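## Task

Take a single steel bushing off the turntable and put it in the crate, with every other bushing still on the turntable. The crate must stay level and seated in its corner guides. The bushing has to stay in the crate without the robot holding it there. Nothing the robot is touching at the end may settle by more than about a fingernail's width once released.

## Robot and tools

Robot: one yam_ultra arm with six revolute joints (waist, shoulder, elbow, wrist pitch, wrist yaw, wrist roll) and a two-finger parallel gripper. Because there is only one arm, every command is a single row of 7 numbers. A wrist camera, cam_wrist (fisheye, 616x616), is the only camera. Moving objects: steel bushings on a turntable and a crate that sits in corner guides.

Frames. The scene frame has its origin on the table top under the arm's base. +z is up, and +y is to the left when facing along +x. Positions in results use this frame and are given in metres. Commands, however, use the gripper's own axes. The fingers point along the gripper's +z axis and close and open along its y axis. end_effector_position is the pinch point between the pads, roughly 1 cm short of the fingertips.

Row layout: [dx, dy, dz, rx, ry, rz, opening], each a plain number from -1 to 1. The first six are an offset, not a pose. They are measured in the gripper's axes from a reference pose. That reference is the gripper pose printed in the most recent result that showed it. Before any result in the current scene has shown the pose, and for the second or later call inside one reply, the reference is where the gripper is when the action begins. Scale: 1.0 is 0.6 m for dx, dy, dz and 180 degrees for rotation. rx, ry, rz together form one rotation vector. The opening is absolute: +1 is fully open (0.094 m) and -1 is closed. Zeros in the first six numbers do not mean stay still; they pull the gripper back to the reference pose.

execute_actions(actions, pictures). actions is a list holding zero or one item. An empty list returns the state and commands nothing. {"rows": [[7 numbers], ...], "steps": n} runs up to 15 control steps of 1/30 s each; the default is 15. Each row is used for one step, and the last row repeats if there are fewer rows than steps. Every row is counted from the same reference, not from the row before it. {"steps": n} with no rows is a wait of up to 300 steps, counted from the previous result. pictures (true/false) decides whether camera images come back. Pictures are returned unless you turn them off. A refused call moves nothing.

move(target, speed). target is one row as above: an offset from the reference pose plus an absolute opening. The opening is sent at the start. speed is the path's top speed in m/s, from 0.002 to 0.5, 0.25 if omitted; rotation is capped at twice that in rad/s. The path is straight, lasts 0.5 to 10 s and is cut off at 10 s. It ignores obstacles, and the real gripper can lag, wander or overshoot the speed, mostly near full reach. Faster contact and aiming deeper past contact both mean harder hits. The result adds a move: line: done (settled near target), off_target, moving, held or fault. It also lists limits that acted (paced means the sent pose was clipped; held means a check blocked some steps, after which motion can jump ahead) and the remaining distance to target.

wait(seconds): 0 to 10 s of simulation with no new command. zoom_image(camera, region): camera must be "cam_wrist"; region is [x0, y0, x1, y1] in image pixels from the top-left, at most 504 by 504. It enlarges part of the latest full image. read_manual(section): returns only licence texts ("licences"); it does not move anything. finished_scene(scene): give the current scene's number to end and grade it; this is final.

Control behaviour. Each step, the commanded pose is limited to 70 mm and 16 degrees away from the measured pose. Damped inverse kinematics then chases it, favouring position over orientation. A far target needs several actions; after an action the arm only continues to the last clipped pose, so read the result and send the remainder. The arm tends to finish a centimetre or more low. To hold height, aim the first call of a reply back at the wanted pose and use zeros in later calls, raising the aim if it still sags. The simulation keeps running while you think between calls.

Result lines. The state line gives end_effector_position and end_effector_quat_wxyz; at long reach it may be slightly wrong. Joint positions and Joint velocities list the six joints (rad, rad/s) and then the pad gap (m, m/s). grip_measured is the measured opening on the command scale. HELD marks steps whose command was partly or wholly withheld. "pose unreachable" means the clearance check altered or stopped the command. "Hand target" shows the pose the controller is heading for. FAULT lines report stops; MOTOR HOT warns at 75 °C. At 90 °C the arm pauses 10 s, and at 100 °C it goes limp and falls. Holding loads heats motors, so do not hold longer than needed.

Gripping. To hold a bushing, command an opening about 0.03 below grip_measured; a smaller difference grips more softly. Readings may be off by about 1 mm.

Avoid: dropping or slamming parts, hard or fast contact, tipping the crate or shifting it out of its guides, knocking anything off the table, and disturbing the bushings that should stay on the turntable. Occasional tugs may hit a held part or a loose object. Before ending, open the gripper and back away so the bushing rests in the crate by itself and nothing the gripper touched sinks afterward.

Each tool is called after ">>>" by a JSON object that holds its "method" and its "body", one argument or row to a line.

## Session

>>> {"method": "execute_actions", "body": {
  "actions": []
}}

Scene clock: 0.00 s of 7600.00 s.
end_effector_position=(+0.3754, -0.0908, +0.1787) grip_measured=+1.000 end_effector_quat_wxyz=(-0.032, +0.733, -0.679, +0.032)
Joint positions: [-0.347  1.752  1.177 -0.685 -0.217 -1.956  0.094]
Joint velocities: [-0.002  0.002  0.002  0.007 -0.051 -0.037  0.   ]
Hand target: +0.380, -0.091, +0.187; -0.040, +0.732, -0.679, +0.039

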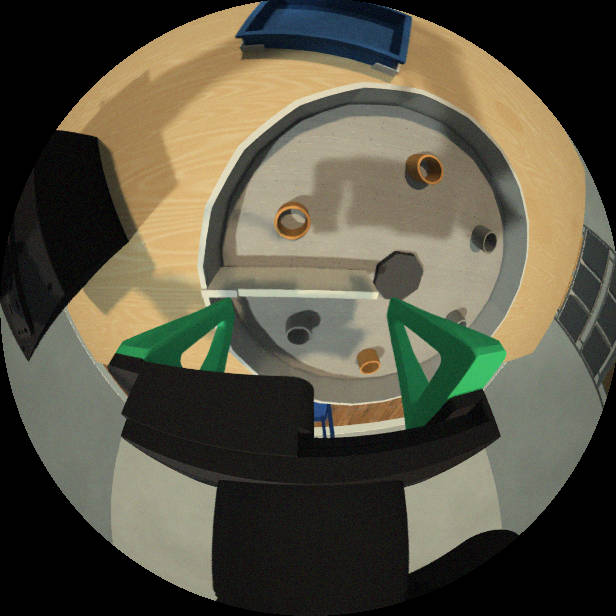

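>>> {"method": "wait", "body": {
  "seconds": 2
}}

>>> {"method": "wait", "body": {
  "seconds": 5
}}

Scene clock: 4.20 s of 7600.00 s.
end_effector_position=(+0.3754, -0.0908, +0.1787) grip_measured=+1.000 end_effector_quat_wxyz=(-0.032, +0.733, -0.679, +0.032)
Joint positions: [-0.347  1.752  1.177 -0.685 -0.217 -1.956  0.094]
Joint velocities: [-0.012 -0.012  0.002  0.007 -0.022 -0.037  0.   ]
Hand target: +0.380, -0.091, +0.187; -0.040, +0.732, -0.679, +0.039
Steps of this call (steps 1 to 126: nothing new was sent). Readings (end_effector_position):
1: (+0.3754, -0.0908, +0.1787)
2: (+0.3754, -0.0908, +0.1787)
4: (+0.3754, -0.0908, +0.1787)
8: (+0.3754, -0.0908, +0.1787)
126: the state above

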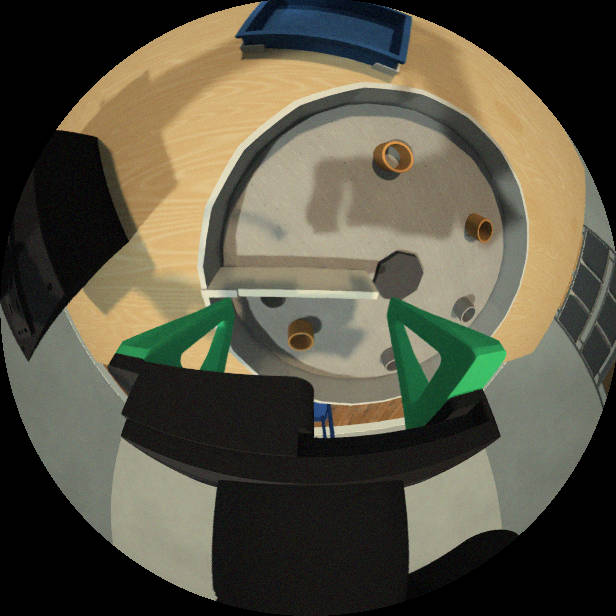

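Scene clock: 9.20 s of 7600.00 s.
end_effector_position=(+0.3754, -0.0908, +0.1787) grip_measured=+1.000 end_effector_quat_wxyz=(-0.032, +0.733, -0.679, +0.032)
Joint positions: [-0.347  1.752  1.177 -0.685 -0.217 -1.956  0.094]
Joint velocities: [ 0.017  0.002  0.002 -0.007  0.022 -0.022  0.   ]
Hand target: +0.380, -0.091, +0.187; -0.040, +0.732, -0.679, +0.039
Steps of this call (steps 1 to 150: nothing new was sent). Readings (end_effector_position):
1: (+0.3754, -0.0908, +0.1787)
2: (+0.3754, -0.0908, +0.1787)
4: (+0.3754, -0.0908, +0.1787)
8: (+0.3754, -0.0908, +0.1787)
150: the state above

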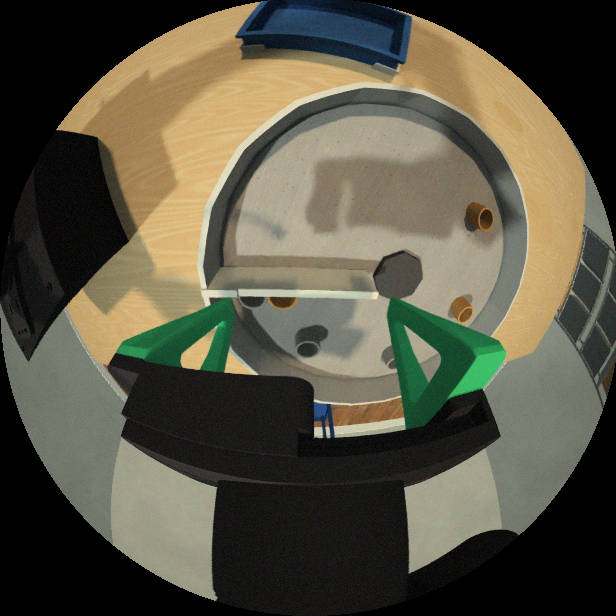

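>>> {"method": "move", "body": {
  "target": [0.1,0,-0.06,0,0,0.5,1],
  "speed": 0.5
}}

>>> {"method": "move", "body": {
  "target": [0,0.05,0,0,0,0.47,1],
  "speed": 0.5
}}

Scene clock: 16.60 s of 7600.00 s.
end_effector_position=(+0.3658, -0.1460, +0.2049) grip_measured=+1.000 end_effector_quat_wxyz=(+0.028, -0.045, +0.999, +0.001)
Joint positions: [-0.517  1.802  1.322 -0.851 -0.251 -0.574  0.094]
Joint velocities: [-0.002 -0.017  0.012 -0.022 -0.007  0.081  0.   ]
Hand target: +0.376, -0.152, +0.215; +0.045, -0.039, +0.998, -0.002
Off the commanded pose: 0.015 m, 2 deg.
move: off_target
camera_calibration (this result's frames):
cam_wrist: T_world_to_cam=[[0.0941839, -0.995532, -0.00680546, -0.180103], [-0.838447, -0.0830047, 0.538624, 0.18866], [-0.536782, -0.0450237, -0.842519, 0.484517], [0, 0, 0, 1]] pos_world=[0.435225, -0.141823, 0.305372]

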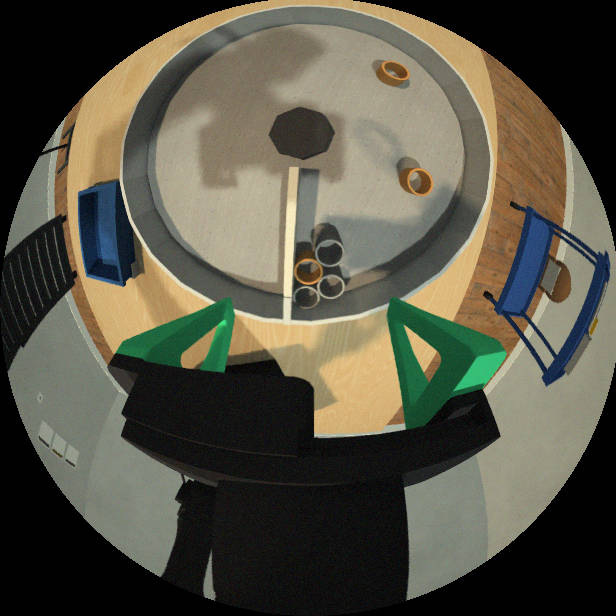

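Scene clock: 18.83 s of 7600.00 s.
end_effector_position=(+0.3604, -0.1148, +0.1961) grip_measured=+1.000 end_effector_quat_wxyz=(-0.001, +0.641, +0.767, +0.023)
Joint positions: [-0.445  1.774  1.265 -0.845 -0.251  0.971  0.094]
Joint velocities: [-0.017  0.002  0.022  0.066  0.007  0.007  0.   ]
Hand target: +0.364, -0.115, +0.205; +0.020, +0.639, +0.769, +0.020
Off the commanded pose: 0.009 m, 2 deg.
move: done
camera_calibration (this result's frames):
cam_wrist: T_world_to_cam=[[-0.982613, -0.180768, -0.0423582, 0.340077], [-0.168797, 0.774767, 0.609298, 0.0347337], [-0.0773241, 0.605854, -0.791809, 0.374723], [0, 0, 0, 1]] pos_world=[0.369002, -0.192463, 0.289951]

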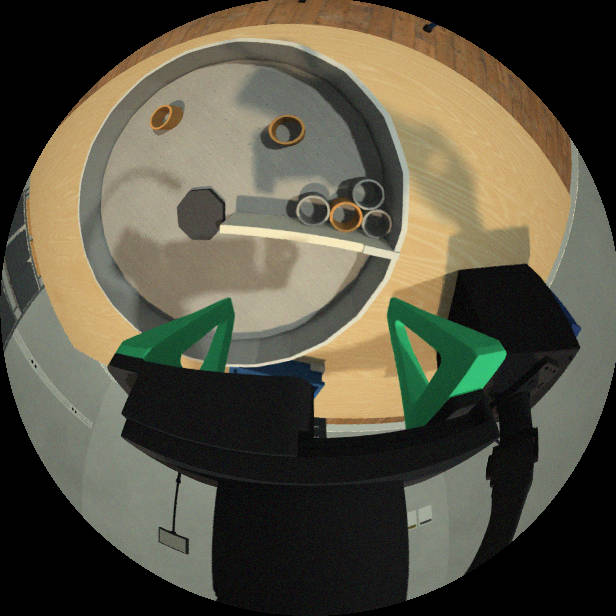

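>>> {"method": "move", "body": {
  "target": [-0.07,0,0.07,0,0.08,0.055,-0.2]
}}

>>> {"method": "wait", "body": {
  "seconds": 6
}}

Scene clock: 26.13 s of 7600.00 s.
end_effector_position=(+0.3580, -0.1489, +0.1411) grip_measured=-0.197 end_effector_quat_wxyz=(-0.110, +0.698, +0.701, +0.097)
Joint positions: [-0.589  2.117  1.476 -0.949 -0.466  0.93   0.038]
Joint velocities: [ 0.007 -0.002 -0.007 -0.007 -0.051 -0.066  0.   ]
Hand target: +0.366, -0.156, +0.152; -0.096, +0.697, +0.703, +0.103
Off the commanded pose: 0.017 m, 1 deg.
move: off_target
camera_calibration (this result's frames):
cam_wrist: T_world_to_cam=[[-0.999928, -0.00901861, 0.00794264, 0.353836], [0.000853096, 0.605985, 0.795476, -0.0178422], [-0.0119872, 0.795425, -0.605934, 0.330337], [0, 0, 0, 1]] pos_world=[0.357786, -0.248755, 0.211545]

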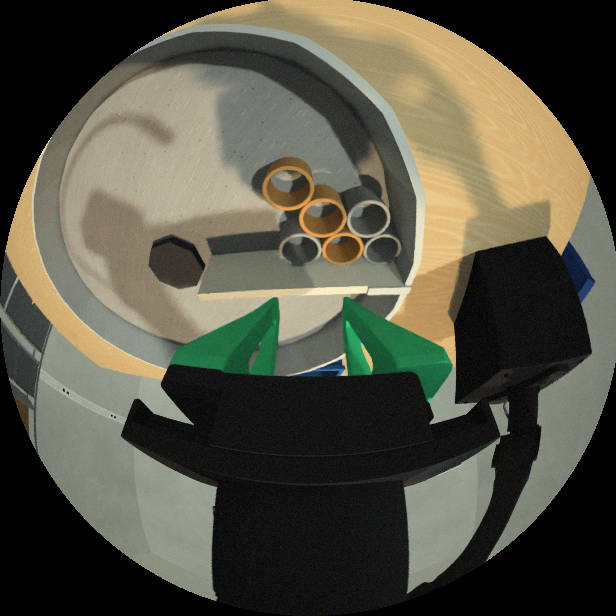

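Scene clock: 32.13 s of 7600.00 s.
end_effector_position=(+0.3577, -0.1484, +0.1413) grip_measured=-0.197 end_effector_quat_wxyz=(-0.111, +0.698, +0.701, +0.098)
Joint positions: [-0.589  2.117  1.476 -0.951 -0.468  0.93   0.038]
Joint velocities: [ 0.007  0.007  0.012 -0.051 -0.051  0.037  0.   ]
Hand target: +0.367, -0.156, +0.152; -0.096, +0.697, +0.703, +0.103
Off the commanded pose: 0.017 m, 2 deg.
Steps of this call (steps 1 to 180: nothing new was sent). Readings (end_effector_position):
1: (+0.3579, -0.1488, +0.1411)
2: (+0.3578, -0.1487, +0.1412)
4: (+0.3578, -0.1486, +0.1412)
8: (+0.3577, -0.1484, +0.1413)
180: the state above
camera_calibration (this result's frames):
cam_wrist: T_world_to_cam=[[-0.999924, -0.00858786, 0.00882328, 0.353518], [0.00184432, 0.604049, 0.796945, -0.0191259], [-0.0121737, 0.796901, -0.603987, 0.330038], [0, 0, 0, 1]] pos_world=[0.357544, -0.248419, 0.211462]

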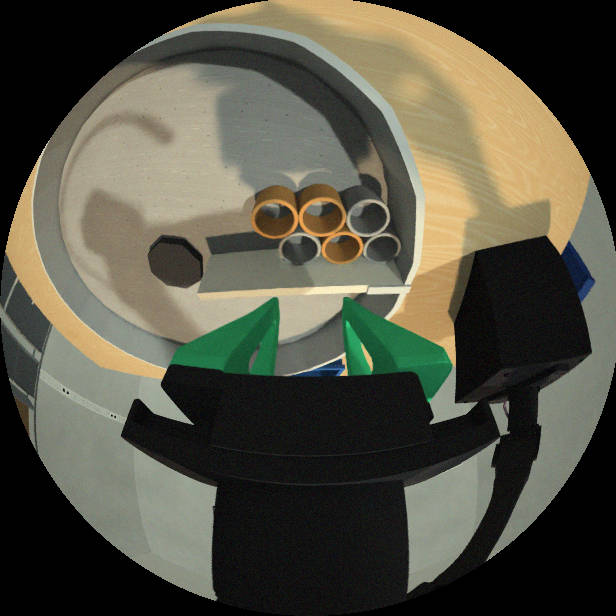

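>>> {"method": "move", "body": {
  "target": [-0.04,0.048,0.03,0,0.03,0,-0.6]
}}

Scene clock: 40.57 s of 7600.00 s.
end_effector_position=(+0.3763, -0.1581, +0.1042) grip_measured=-0.597 end_effector_quat_wxyz=(-0.157, +0.692, +0.694, +0.125)
Joint positions: [-0.589  2.352  1.707 -1.045 -0.534  0.888  0.019]
Joint velocities: [-0.007 -0.017 -0.002  0.022  0.022 -0.051  0.001]
Hand target: +0.385, -0.166, +0.115; -0.143, +0.693, +0.695, +0.131
Off the commanded pose: 0.018 m, 2 deg.
move: off_target
camera_calibration (this result's frames):
cam_wrist: T_world_to_cam=[[-0.999301, -0.0122282, 0.0353151, 0.368758], [0.0238932, 0.517565, 0.85531, -0.0118216], [-0.0287368, 0.855556, -0.516912, 0.322008], [0, 0, 0, 1]] pos_world=[0.378036, -0.264868, 0.163538]

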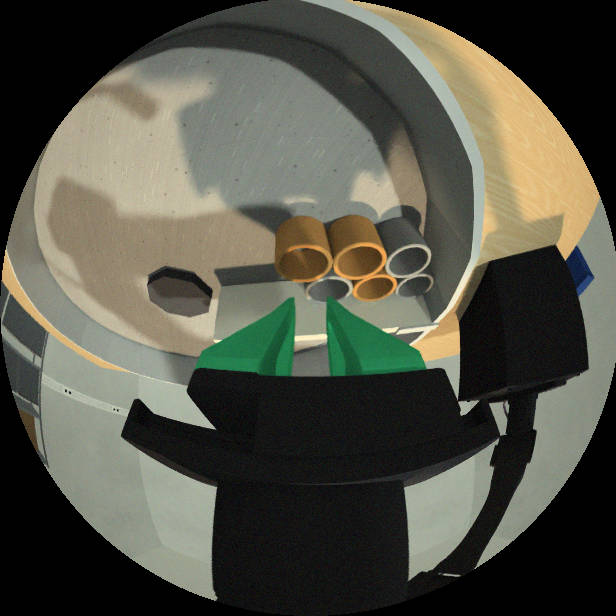

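>>> {"method": "move", "body": {
  "target": [-0.006,0.013,0.022,0,-0.015,0,-0.65],
  "speed": 0.04
}}

>>> {"method": "zoom_image", "body": {
  "camera": "cam_wrist",
  "region": [210,220,430,400]
}}

Scene clock: 47.80 s of 7600.00 s.
end_effector_position=(+0.3865, -0.1556, +0.0918) grip_measured=-0.647 end_effector_quat_wxyz=(-0.142, +0.692, +0.698, +0.115)
Joint positions: [-0.557  2.366  1.707 -0.982 -0.513  0.933  0.017]
Joint velocities: [-0.002  0.002 -0.002  0.081  0.022 -0.022 -0.   ]
Hand target: +0.383, -0.156, +0.090; -0.141, +0.694, +0.697, +0.108
Off the commanded pose: 0.003 m, 1 deg.
move: done
camera_calibration (this result's frames):
cam_wrist: T_world_to_cam=[[-0.999488, -0.0165125, 0.027412, 0.379515], [0.0139064, 0.54737, 0.836775, 0.00740148], [-0.0288218, 0.836728, -0.54686, 0.31366], [0, 0, 0, 1]] pos_world=[0.388258, -0.260232, 0.154931]

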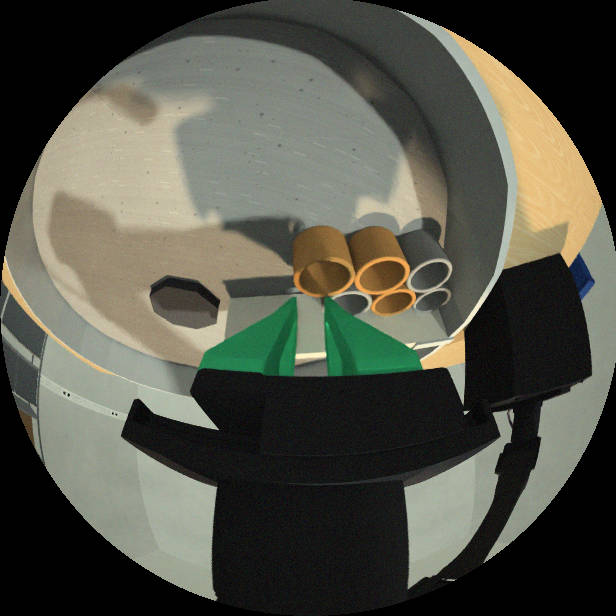

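Region (210, 220, 430, 400) of cam_wrist's 616x616 image, scaled by 2.291, with more detail than that image has; it fills the top 412 rows of this view, and the rest is white.

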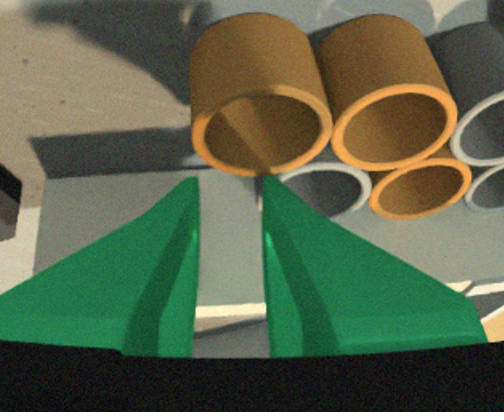

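>>> {"method": "move", "body": {
  "target": [0.008,-0.022,-0.003,0,0,0,-0.65],
  "speed": 0.04
}}

>>> {"method": "zoom_image", "body": {
  "camera": "cam_wrist",
  "region": [210,220,430,400]
}}

Scene clock: 51.10 s of 7600.00 s.
end_effector_position=(+0.3716, -0.1474, +0.0865) grip_measured=-0.647 end_effector_quat_wxyz=(-0.157, +0.692, +0.695, +0.115)
Joint positions: [-0.557  2.351  1.639 -0.96  -0.517  0.926  0.017]
Joint velocities: [ 0.007 -0.002 -0.007  0.007 -0.037  0.081 -0.   ]
Hand target: +0.373, -0.152, +0.096; -0.143, +0.692, +0.698, +0.115
Off the commanded pose: 0.010 m, 2 deg.
move: done
camera_calibration (this result's frames):
cam_wrist: T_world_to_cam=[[-0.998701, -0.0153168, 0.0485889, 0.363019], [0.0330651, 0.530697, 0.846916, -0.00288268], [-0.038758, 0.847423, -0.529501, 0.307199], [0, 0, 0, 1]] pos_world=[0.374549, -0.253238, 0.147465]

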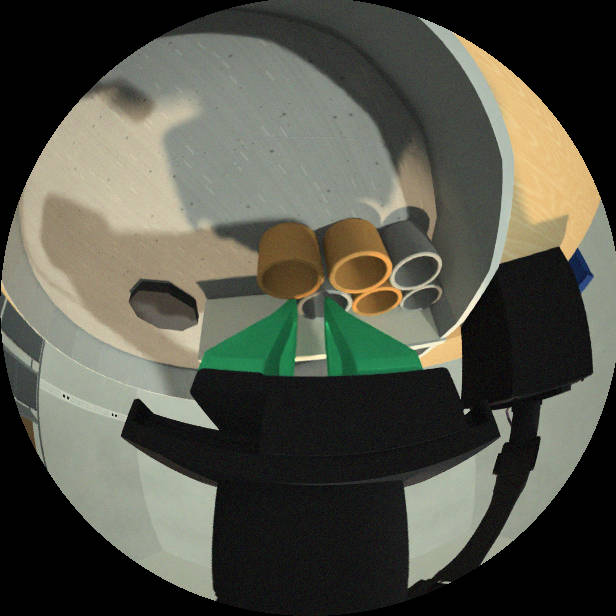

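Region (210, 220, 430, 400) of cam_wrist's 616x616 image, scaled by 2.291, with more detail than that image has; it fills the top 412 rows of this view, and the rest is white.

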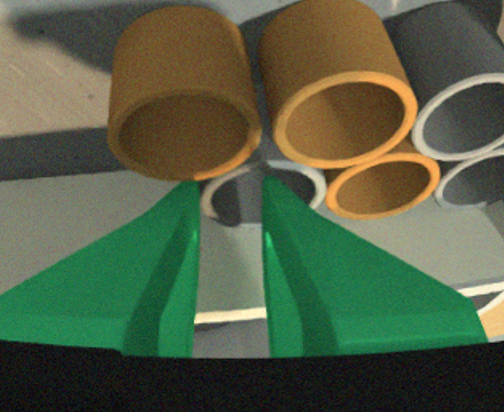

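>>> {"method": "move", "body": {
  "target": [-0.011,0.006,0.016,0,0,0,-0.55],
  "speed": 0.03
}}

>>> {"method": "zoom_image", "body": {
  "camera": "cam_wrist",
  "region": [210,220,430,400]
}}

Scene clock: 54.23 s of 7600.00 s.
end_effector_position=(+0.3701, -0.1446, +0.0812) grip_measured=-0.553 end_effector_quat_wxyz=(-0.164, +0.694, +0.690, +0.122)
Joint positions: [-0.557  2.368  1.639 -0.957 -0.536  0.927  0.021]
Joint velocities: [-0.002 -0.002  0.017 -0.022 -0.051 -0.007 -0.   ]
Hand target: +0.374, -0.150, +0.075; -0.156, +0.692, +0.695, +0.115
Off the commanded pose: 0.009 m, 1 deg.
move: done
camera_calibration (this result's frames):
cam_wrist: T_world_to_cam=[[-0.998682, -0.00732472, 0.0507969, 0.362777], [0.0398925, 0.51191, 0.858113, -0.00598252], [-0.0322889, 0.859008, -0.510943, 0.299695], [0, 0, 0, 1]] pos_world=[0.372215, -0.251721, 0.139833]

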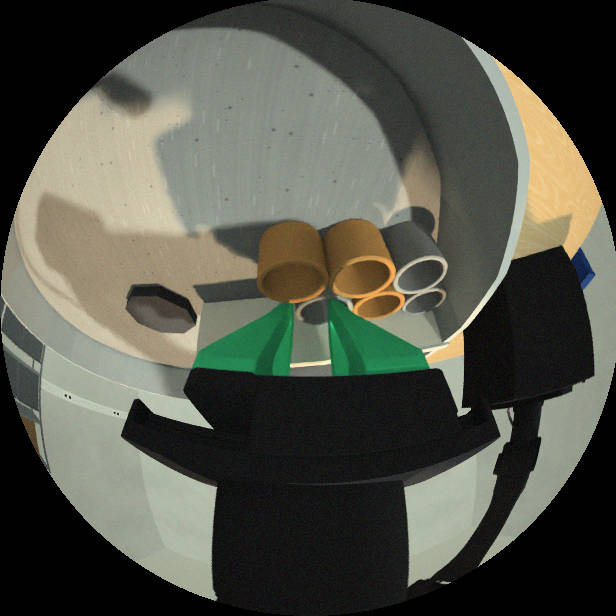

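Region (210, 220, 430, 400) of cam_wrist's 616x616 image, scaled by 2.291, with more detail than that image has; it fills the top 412 rows of this view, and the rest is white.

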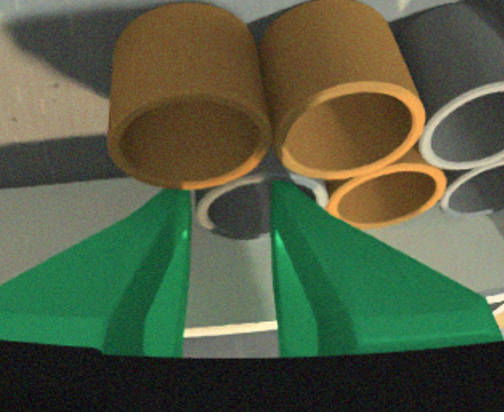

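Inside finger is wedged on the far wall; narrow down and shift +x.

>>> {"method": "move", "body": {
  "target": [-0.016,0.018,0.008,0,-0.01,0,-0.78],
  "speed": 0.03
}}

>>> {"method": "zoom_image", "body": {
  "camera": "cam_wrist",
  "region": [210,220,430,400]
}}

Scene clock: 57.70 s of 7600.00 s.
end_effector_position=(+0.3742, -0.1442, +0.0797) grip_measured=-0.777 end_effector_quat_wxyz=(-0.167, +0.698, +0.685, +0.126)
Joint positions: [-0.554  2.384  1.662 -0.966 -0.546  0.942  0.01 ]
Joint velocities: [-0.037 -0.007 -0.002 -0.066  0.007 -0.051  0.   ]
Hand target: +0.380, -0.151, +0.072; -0.154, +0.696, +0.693, +0.111
Off the commanded pose: 0.012 m, 2 deg.
move: off_target
camera_calibration (this result's frames):
cam_wrist: T_world_to_cam=[[-0.998614, 0.00674011, 0.0522059, 0.368828], [0.0484821, 0.504064, 0.862305, -0.00970665], [-0.0205031, 0.86364, -0.503692, 0.294436], [0, 0, 0, 1]] pos_world=[0.374824, -0.25188, 0.13742]

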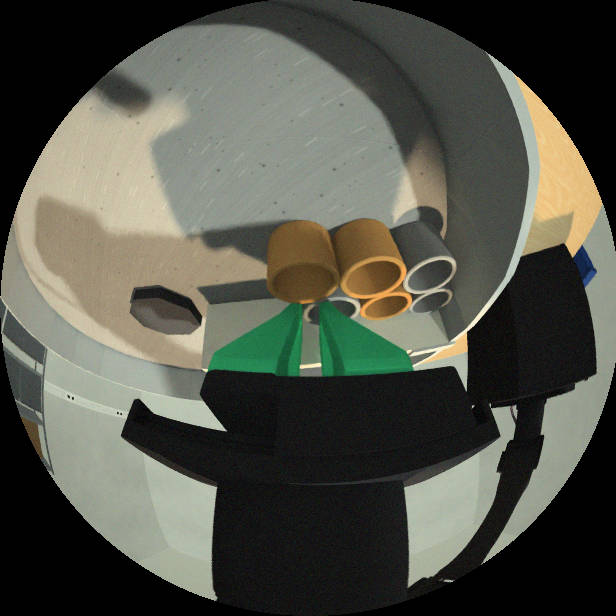

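Region (210, 220, 430, 400) of cam_wrist's 616x616 image, scaled by 2.291, with more detail than that image has; it fills the top 412 rows of this view, and the rest is white.

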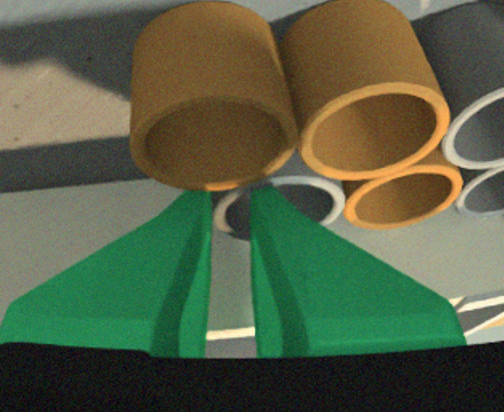

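>>> {"method": "move", "body": {
  "target": [-0.012,0.004,0.004,0,0,0,-1],
  "speed": 0.03
}}

>>> {"method": "move", "body": {
  "target": [0.02,0,-0.13,0,0,0,-1],
  "speed": 0.06
}}

Scene clock: 61.43 s of 7600.00 s.
end_effector_position=(+0.3757, -0.1452, +0.0804) grip_measured=-0.840 end_effector_quat_wxyz=(-0.166, +0.696, +0.687, +0.127)
Joint positions: [-0.555  2.387  1.671 -0.971 -0.547  0.936  0.008]
Joint velocities: [0.012 0.007 0.002 0.037 0.022 0.022 0.   ]
Hand target: +0.376, -0.150, +0.074; -0.166, +0.698, +0.685, +0.126
Off the commanded pose: 0.008 m, 0 deg.
move: done
camera_calibration (this result's frames):
cam_wrist: T_world_to_cam=[[-0.998845, 0.00214518, 0.048005, 0.37002], [0.0425542, 0.503533, 0.862927, -0.00781404], [-0.022321, 0.863973, -0.503042, 0.296333], [0, 0, 0, 1]] pos_world=[0.37654, -0.252883, 0.138048]

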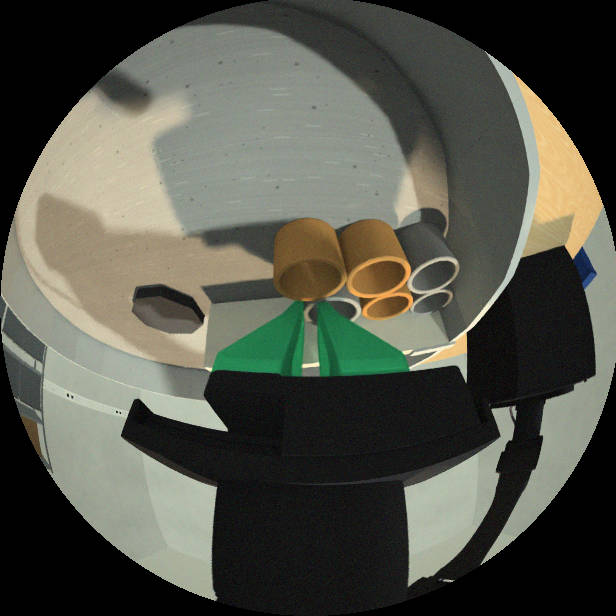

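Scene clock: 63.27 s of 7600.00 s.
end_effector_position=(+0.3723, -0.1558, +0.1355) grip_measured=-0.880 end_effector_quat_wxyz=(-0.190, +0.696, +0.681, +0.126)
Joint positions: [-0.612  2.342  1.796 -1.229 -0.544  0.857  0.006]
Joint velocities: [ 0.012 -0.007 -0.017 -0.095 -0.022 -0.066 -0.001]
Hand target: +0.381, -0.166, +0.156; -0.165, +0.697, +0.687, +0.126
Off the commanded pose: 0.024 m, 3 deg.
move: off_target
camera_calibration (this result's frames):
cam_wrist: T_world_to_cam=[[-0.996532, 0.00142856, 0.0831924, 0.358307], [0.0739149, 0.474298, 0.877256, -0.0680703], [-0.0382048, 0.880363, -0.472759, 0.337513], [0, 0, 0, 1]] pos_world=[0.374991, -0.26536, 0.189469]

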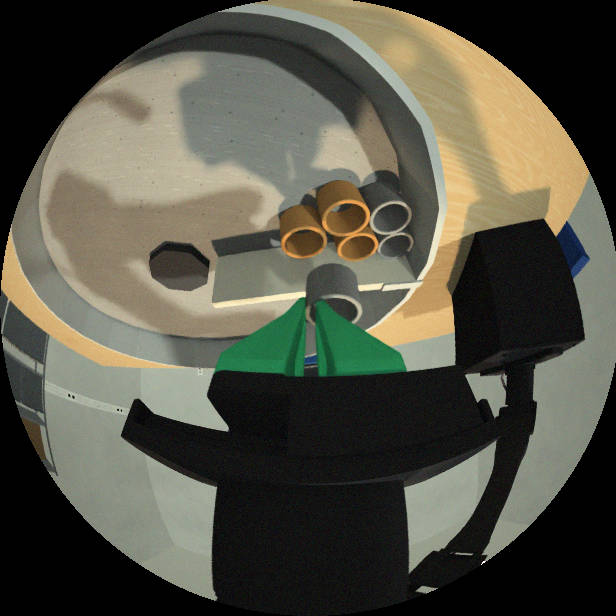

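>>> {"method": "move", "body": {
  "target": [0.06,0.01,-0.14,0,-0.06,0,-1],
  "speed": 0.12
}}

>>> {"method": "move", "body": {
  "target": [0.56,0,0.14,0,-0.07,0,-1],
  "speed": 0.2
}}

Scene clock: 67.57 s of 7600.00 s.
end_effector_position=(+0.3817, -0.1581, +0.2082) grip_measured=-0.880 end_effector_quat_wxyz=(-0.145, +0.706, +0.691, +0.063)
Joint positions: [-0.594  2.179  1.871 -1.369 -0.412  0.929  0.006]
Joint velocities: [ 0.002  0.002 -0.002 -0.037 -0.007 -0.037  0.   ]
Hand target: +0.389, -0.160, +0.226; -0.126, +0.704, +0.696, +0.060
Off the commanded pose: 0.018 m, 2 deg.
move: off_target
camera_calibration (this result's frames):
cam_wrist: T_world_to_cam=[[-0.994062, 0.00240759, 0.108793, 0.355485], [0.0881627, 0.603864, 0.792197, -0.0986767], [-0.0637888, 0.797084, -0.60049, 0.397505], [0, 0, 0, 1]] pos_world=[0.38743, -0.258113, 0.278195]

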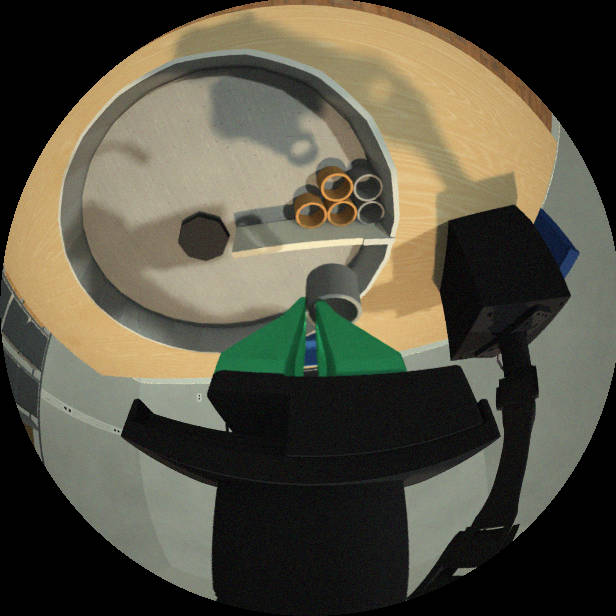

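Scene clock: 69.93 s of 7600.00 s.
end_effector_position=(+0.3828, +0.1951, +0.2155) grip_measured=-0.882 end_effector_quat_wxyz=(-0.089, +0.704, +0.704, -0.016)
Joint positions: [ 0.416  1.917  1.691 -1.15  -0.135  1.978  0.006]
Joint velocities: [-0.022 -0.002  0.017 -0.066 -0.037  0.081 -0.   ]
Hand target: +0.389, +0.194, +0.227; -0.078, +0.708, +0.702, -0.012
Off the commanded pose: 0.013 m, 2 deg.
move: off_target
camera_calibration (this result's frames):
cam_wrist: T_world_to_cam=[[-0.990204, -0.0108033, 0.139209, 0.34954], [0.0846446, 0.74647, 0.660013, -0.315843], [-0.111046, 0.665331, -0.738244, 0.193876], [0, 0, 0, 1]] pos_world=[0.394379, 0.110552, 0.302929]

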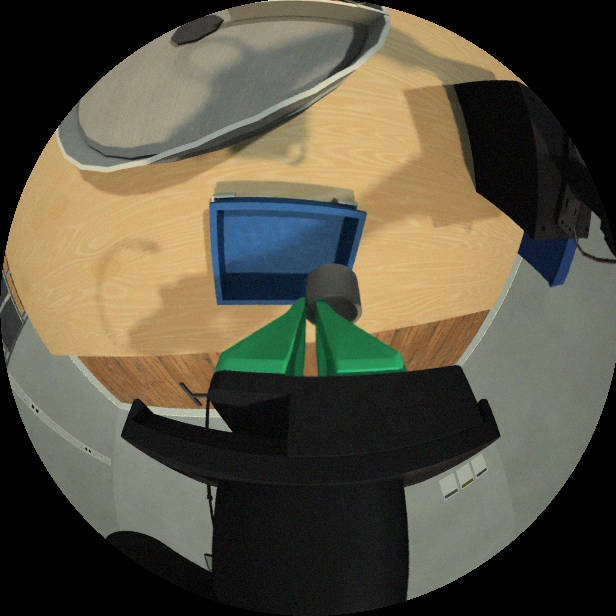

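>>> {"method": "move", "body": {
  "target": [0.055,0.065,0.19,-0.05,0,0,-1],
  "speed": 0.12
}}

Scene clock: 74.27 s of 7600.00 s.
end_effector_position=(+0.4030, +0.2365, +0.0952) grip_measured=-0.882 end_effector_quat_wxyz=(-0.042, +0.709, +0.704, +0.034)
Joint positions: [ 0.503  2.14   1.561 -0.663 -0.056  2.075  0.006]
Joint velocities: [-0.002  0.002  0.012  0.007 -0.037 -0.081  0.001]
Hand target: +0.404, +0.238, +0.100; -0.034, +0.708, +0.704, +0.038
Off the commanded pose: 0.007 m, 1 deg.
joint sent to its limit — the command would take joint 6 (wrist roll) past its upper limit, so that joint was sent only as far as its limit.
move: done
camera_calibration (this result's frames):
cam_wrist: T_world_to_cam=[[-0.99999, 0.00384173, 0.00231321, 0.400215], [0.00440281, 0.743139, 0.669123, -0.236833], [0.000851551, 0.669126, -0.743148, 0.0342145], [0, 0, 0, 1]] pos_world=[0.401224, 0.151569, 0.182971]

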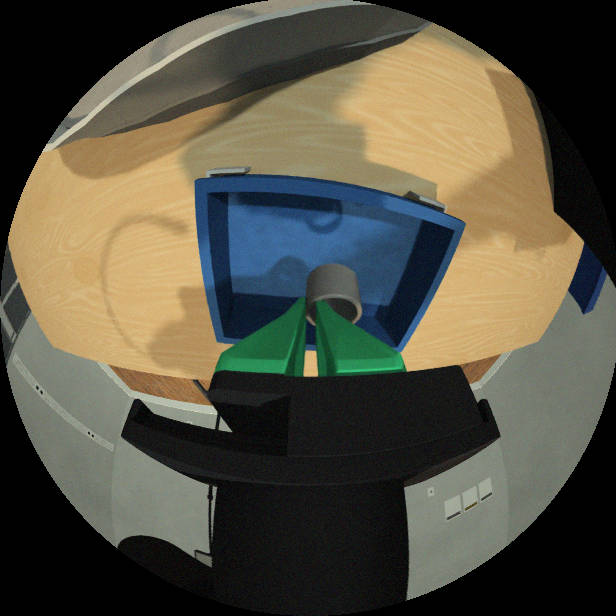

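>>> {"method": "move", "body": {
  "target": [-0.005,0,0.072,0,0,-0.03,-1],
  "speed": 0.04
}}

Scene clock: 77.60 s of 7600.00 s.
end_effector_position=(+0.3999, +0.2370, +0.0489) grip_measured=-0.882 end_effector_quat_wxyz=(-0.042, +0.677, +0.734, +0.031)
Joint positions: [ 0.503  2.254  1.561 -0.559 -0.056  1.986  0.006]
Joint velocities: [-0.002  0.012 -0.017  0.037  0.007 -0.066 -0.   ]
Hand target: +0.402, +0.237, +0.052; -0.040, +0.675, +0.736, +0.036
Off the commanded pose: 0.004 m, 1 deg.
move: done
camera_calibration (this result's frames):
cam_wrist: T_world_to_cam=[[-0.996386, -0.0848922, 0.0027328, 0.416792], [-0.0615169, 0.743465, 0.665939, -0.17974], [-0.0585648, 0.663364, -0.746001, 0.024704], [0, 0, 0, 1]] pos_world=[0.405676, 0.152625, 0.136986]

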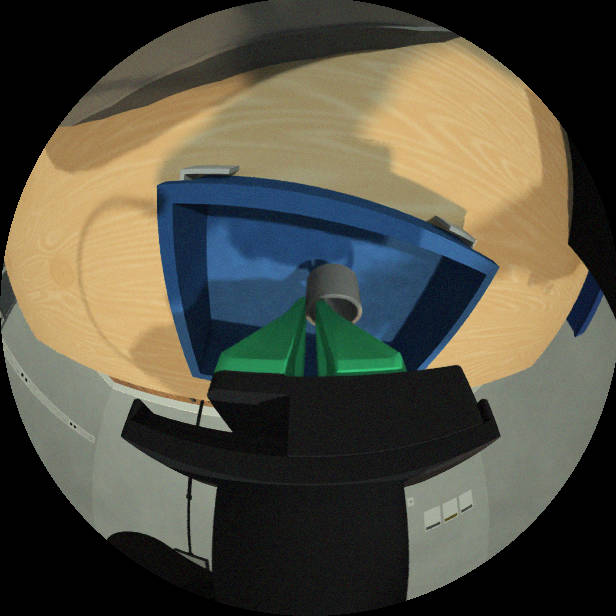

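>>> {"method": "move", "body": {
  "target": [0,0,0.018,0,0,0,-1],
  "speed": 0.02
}}

>>> {"method": "move", "body": {
  "target": [0,0,0,0,0,0,-0.72]
}}

>>> {"method": "move", "body": {
  "target": [0,0,-0.13,0,0,0,-0.72],
  "speed": 0.1
}}

Scene clock: 84.90 s of 7600.00 s.
end_effector_position=(+0.3953, +0.2352, +0.0355) grip_measured=-0.882 end_effector_quat_wxyz=(-0.044, +0.676, +0.735, +0.023)
Joint positions: [ 0.503  2.287  1.561 -0.543 -0.056  1.985  0.006]
Joint velocities: [-0.002  0.002  0.007 -0.037  0.022  0.022 -0.   ]
Hand target: +0.400, +0.238, +0.038; -0.042, +0.677, +0.734, +0.031
Off the commanded pose: 0.006 m, 1 deg.
move: done
camera_calibration (this result's frames):
cam_wrist: T_world_to_cam=[[-0.996051, -0.0870252, 0.017606, 0.411881], [-0.0537128, 0.748492, 0.660965, -0.173854], [-0.0706986, 0.657409, -0.75021, 0.0220785], [0, 0, 0, 1]] pos_world=[0.402477, 0.151458, 0.124223]

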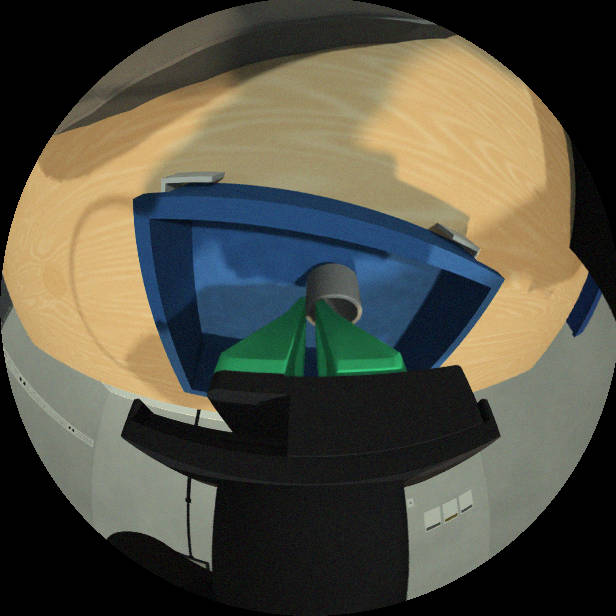

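Scene clock: 85.40 s of 7600.00 s.
end_effector_position=(+0.3952, +0.2353, +0.0356) grip_measured=-0.723 end_effector_quat_wxyz=(-0.045, +0.676, +0.735, +0.023)
Joint positions: [ 0.503  2.287  1.561 -0.543 -0.057  1.985  0.013]
Joint velocities: [ 0.002  0.007  0.007  0.022  0.051 -0.051 -0.   ]
Hand target: +0.395, +0.235, +0.036; -0.044, +0.676, +0.735, +0.023
Off the commanded pose: 0.000 m, 0 deg.
move: done
camera_calibration (this result's frames):
cam_wrist: T_world_to_cam=[[-0.996043, -0.0870485, 0.0179093, 0.411818], [-0.0534812, 0.748047, 0.661487, -0.173961], [-0.0709784, 0.657912, -0.749743, 0.0219817], [0, 0, 0, 1]] pos_world=[0.402445, 0.151517, 0.124178]

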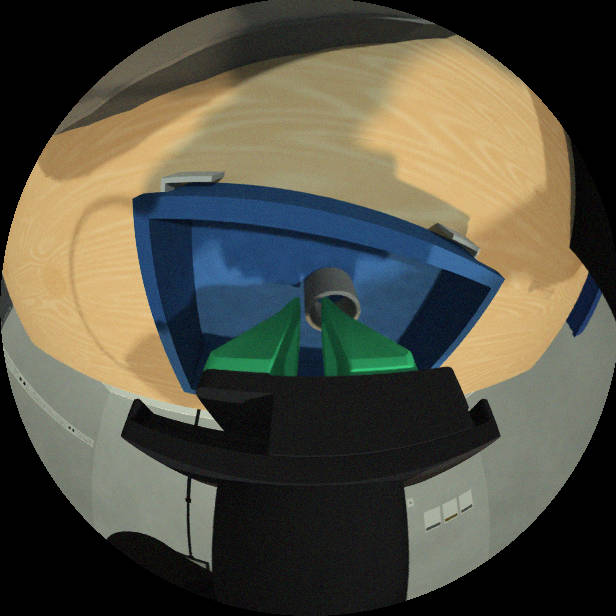

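Scene clock: 86.70 s of 7600.00 s.
end_effector_position=(+0.3932, +0.2314, +0.0990) grip_measured=-0.723 end_effector_quat_wxyz=(-0.048, +0.675, +0.736, +0.016)
Joint positions: [ 0.503  2.13   1.561 -0.716 -0.058  1.981  0.013]
Joint velocities: [ 0.017 -0.007 -0.012 -0.051  0.007 -0.022  0.   ]
Hand target: +0.399, +0.229, +0.113; -0.044, +0.676, +0.735, +0.023
Off the commanded pose: 0.015 m, 1 deg.
move: off_target
camera_calibration (this result's frames):
cam_wrist: T_world_to_cam=[[-0.995282, -0.091355, 0.0326943, 0.407609], [-0.0474384, 0.752083, 0.657359, -0.216013], [-0.0846419, 0.652707, -0.752868, 0.0789009], [0, 0, 0, 1]] pos_world=[0.402116, 0.148197, 0.188073]

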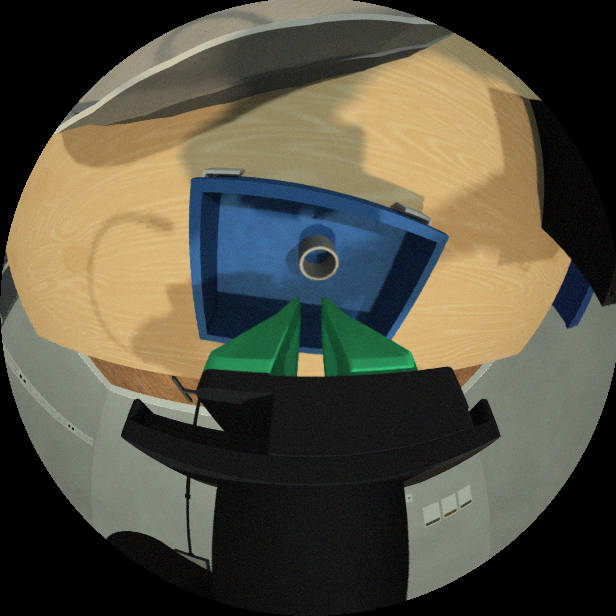

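>>> {"method": "finished_scene", "body": {
  "scene": 1
}}

The scene is finished: the task was done.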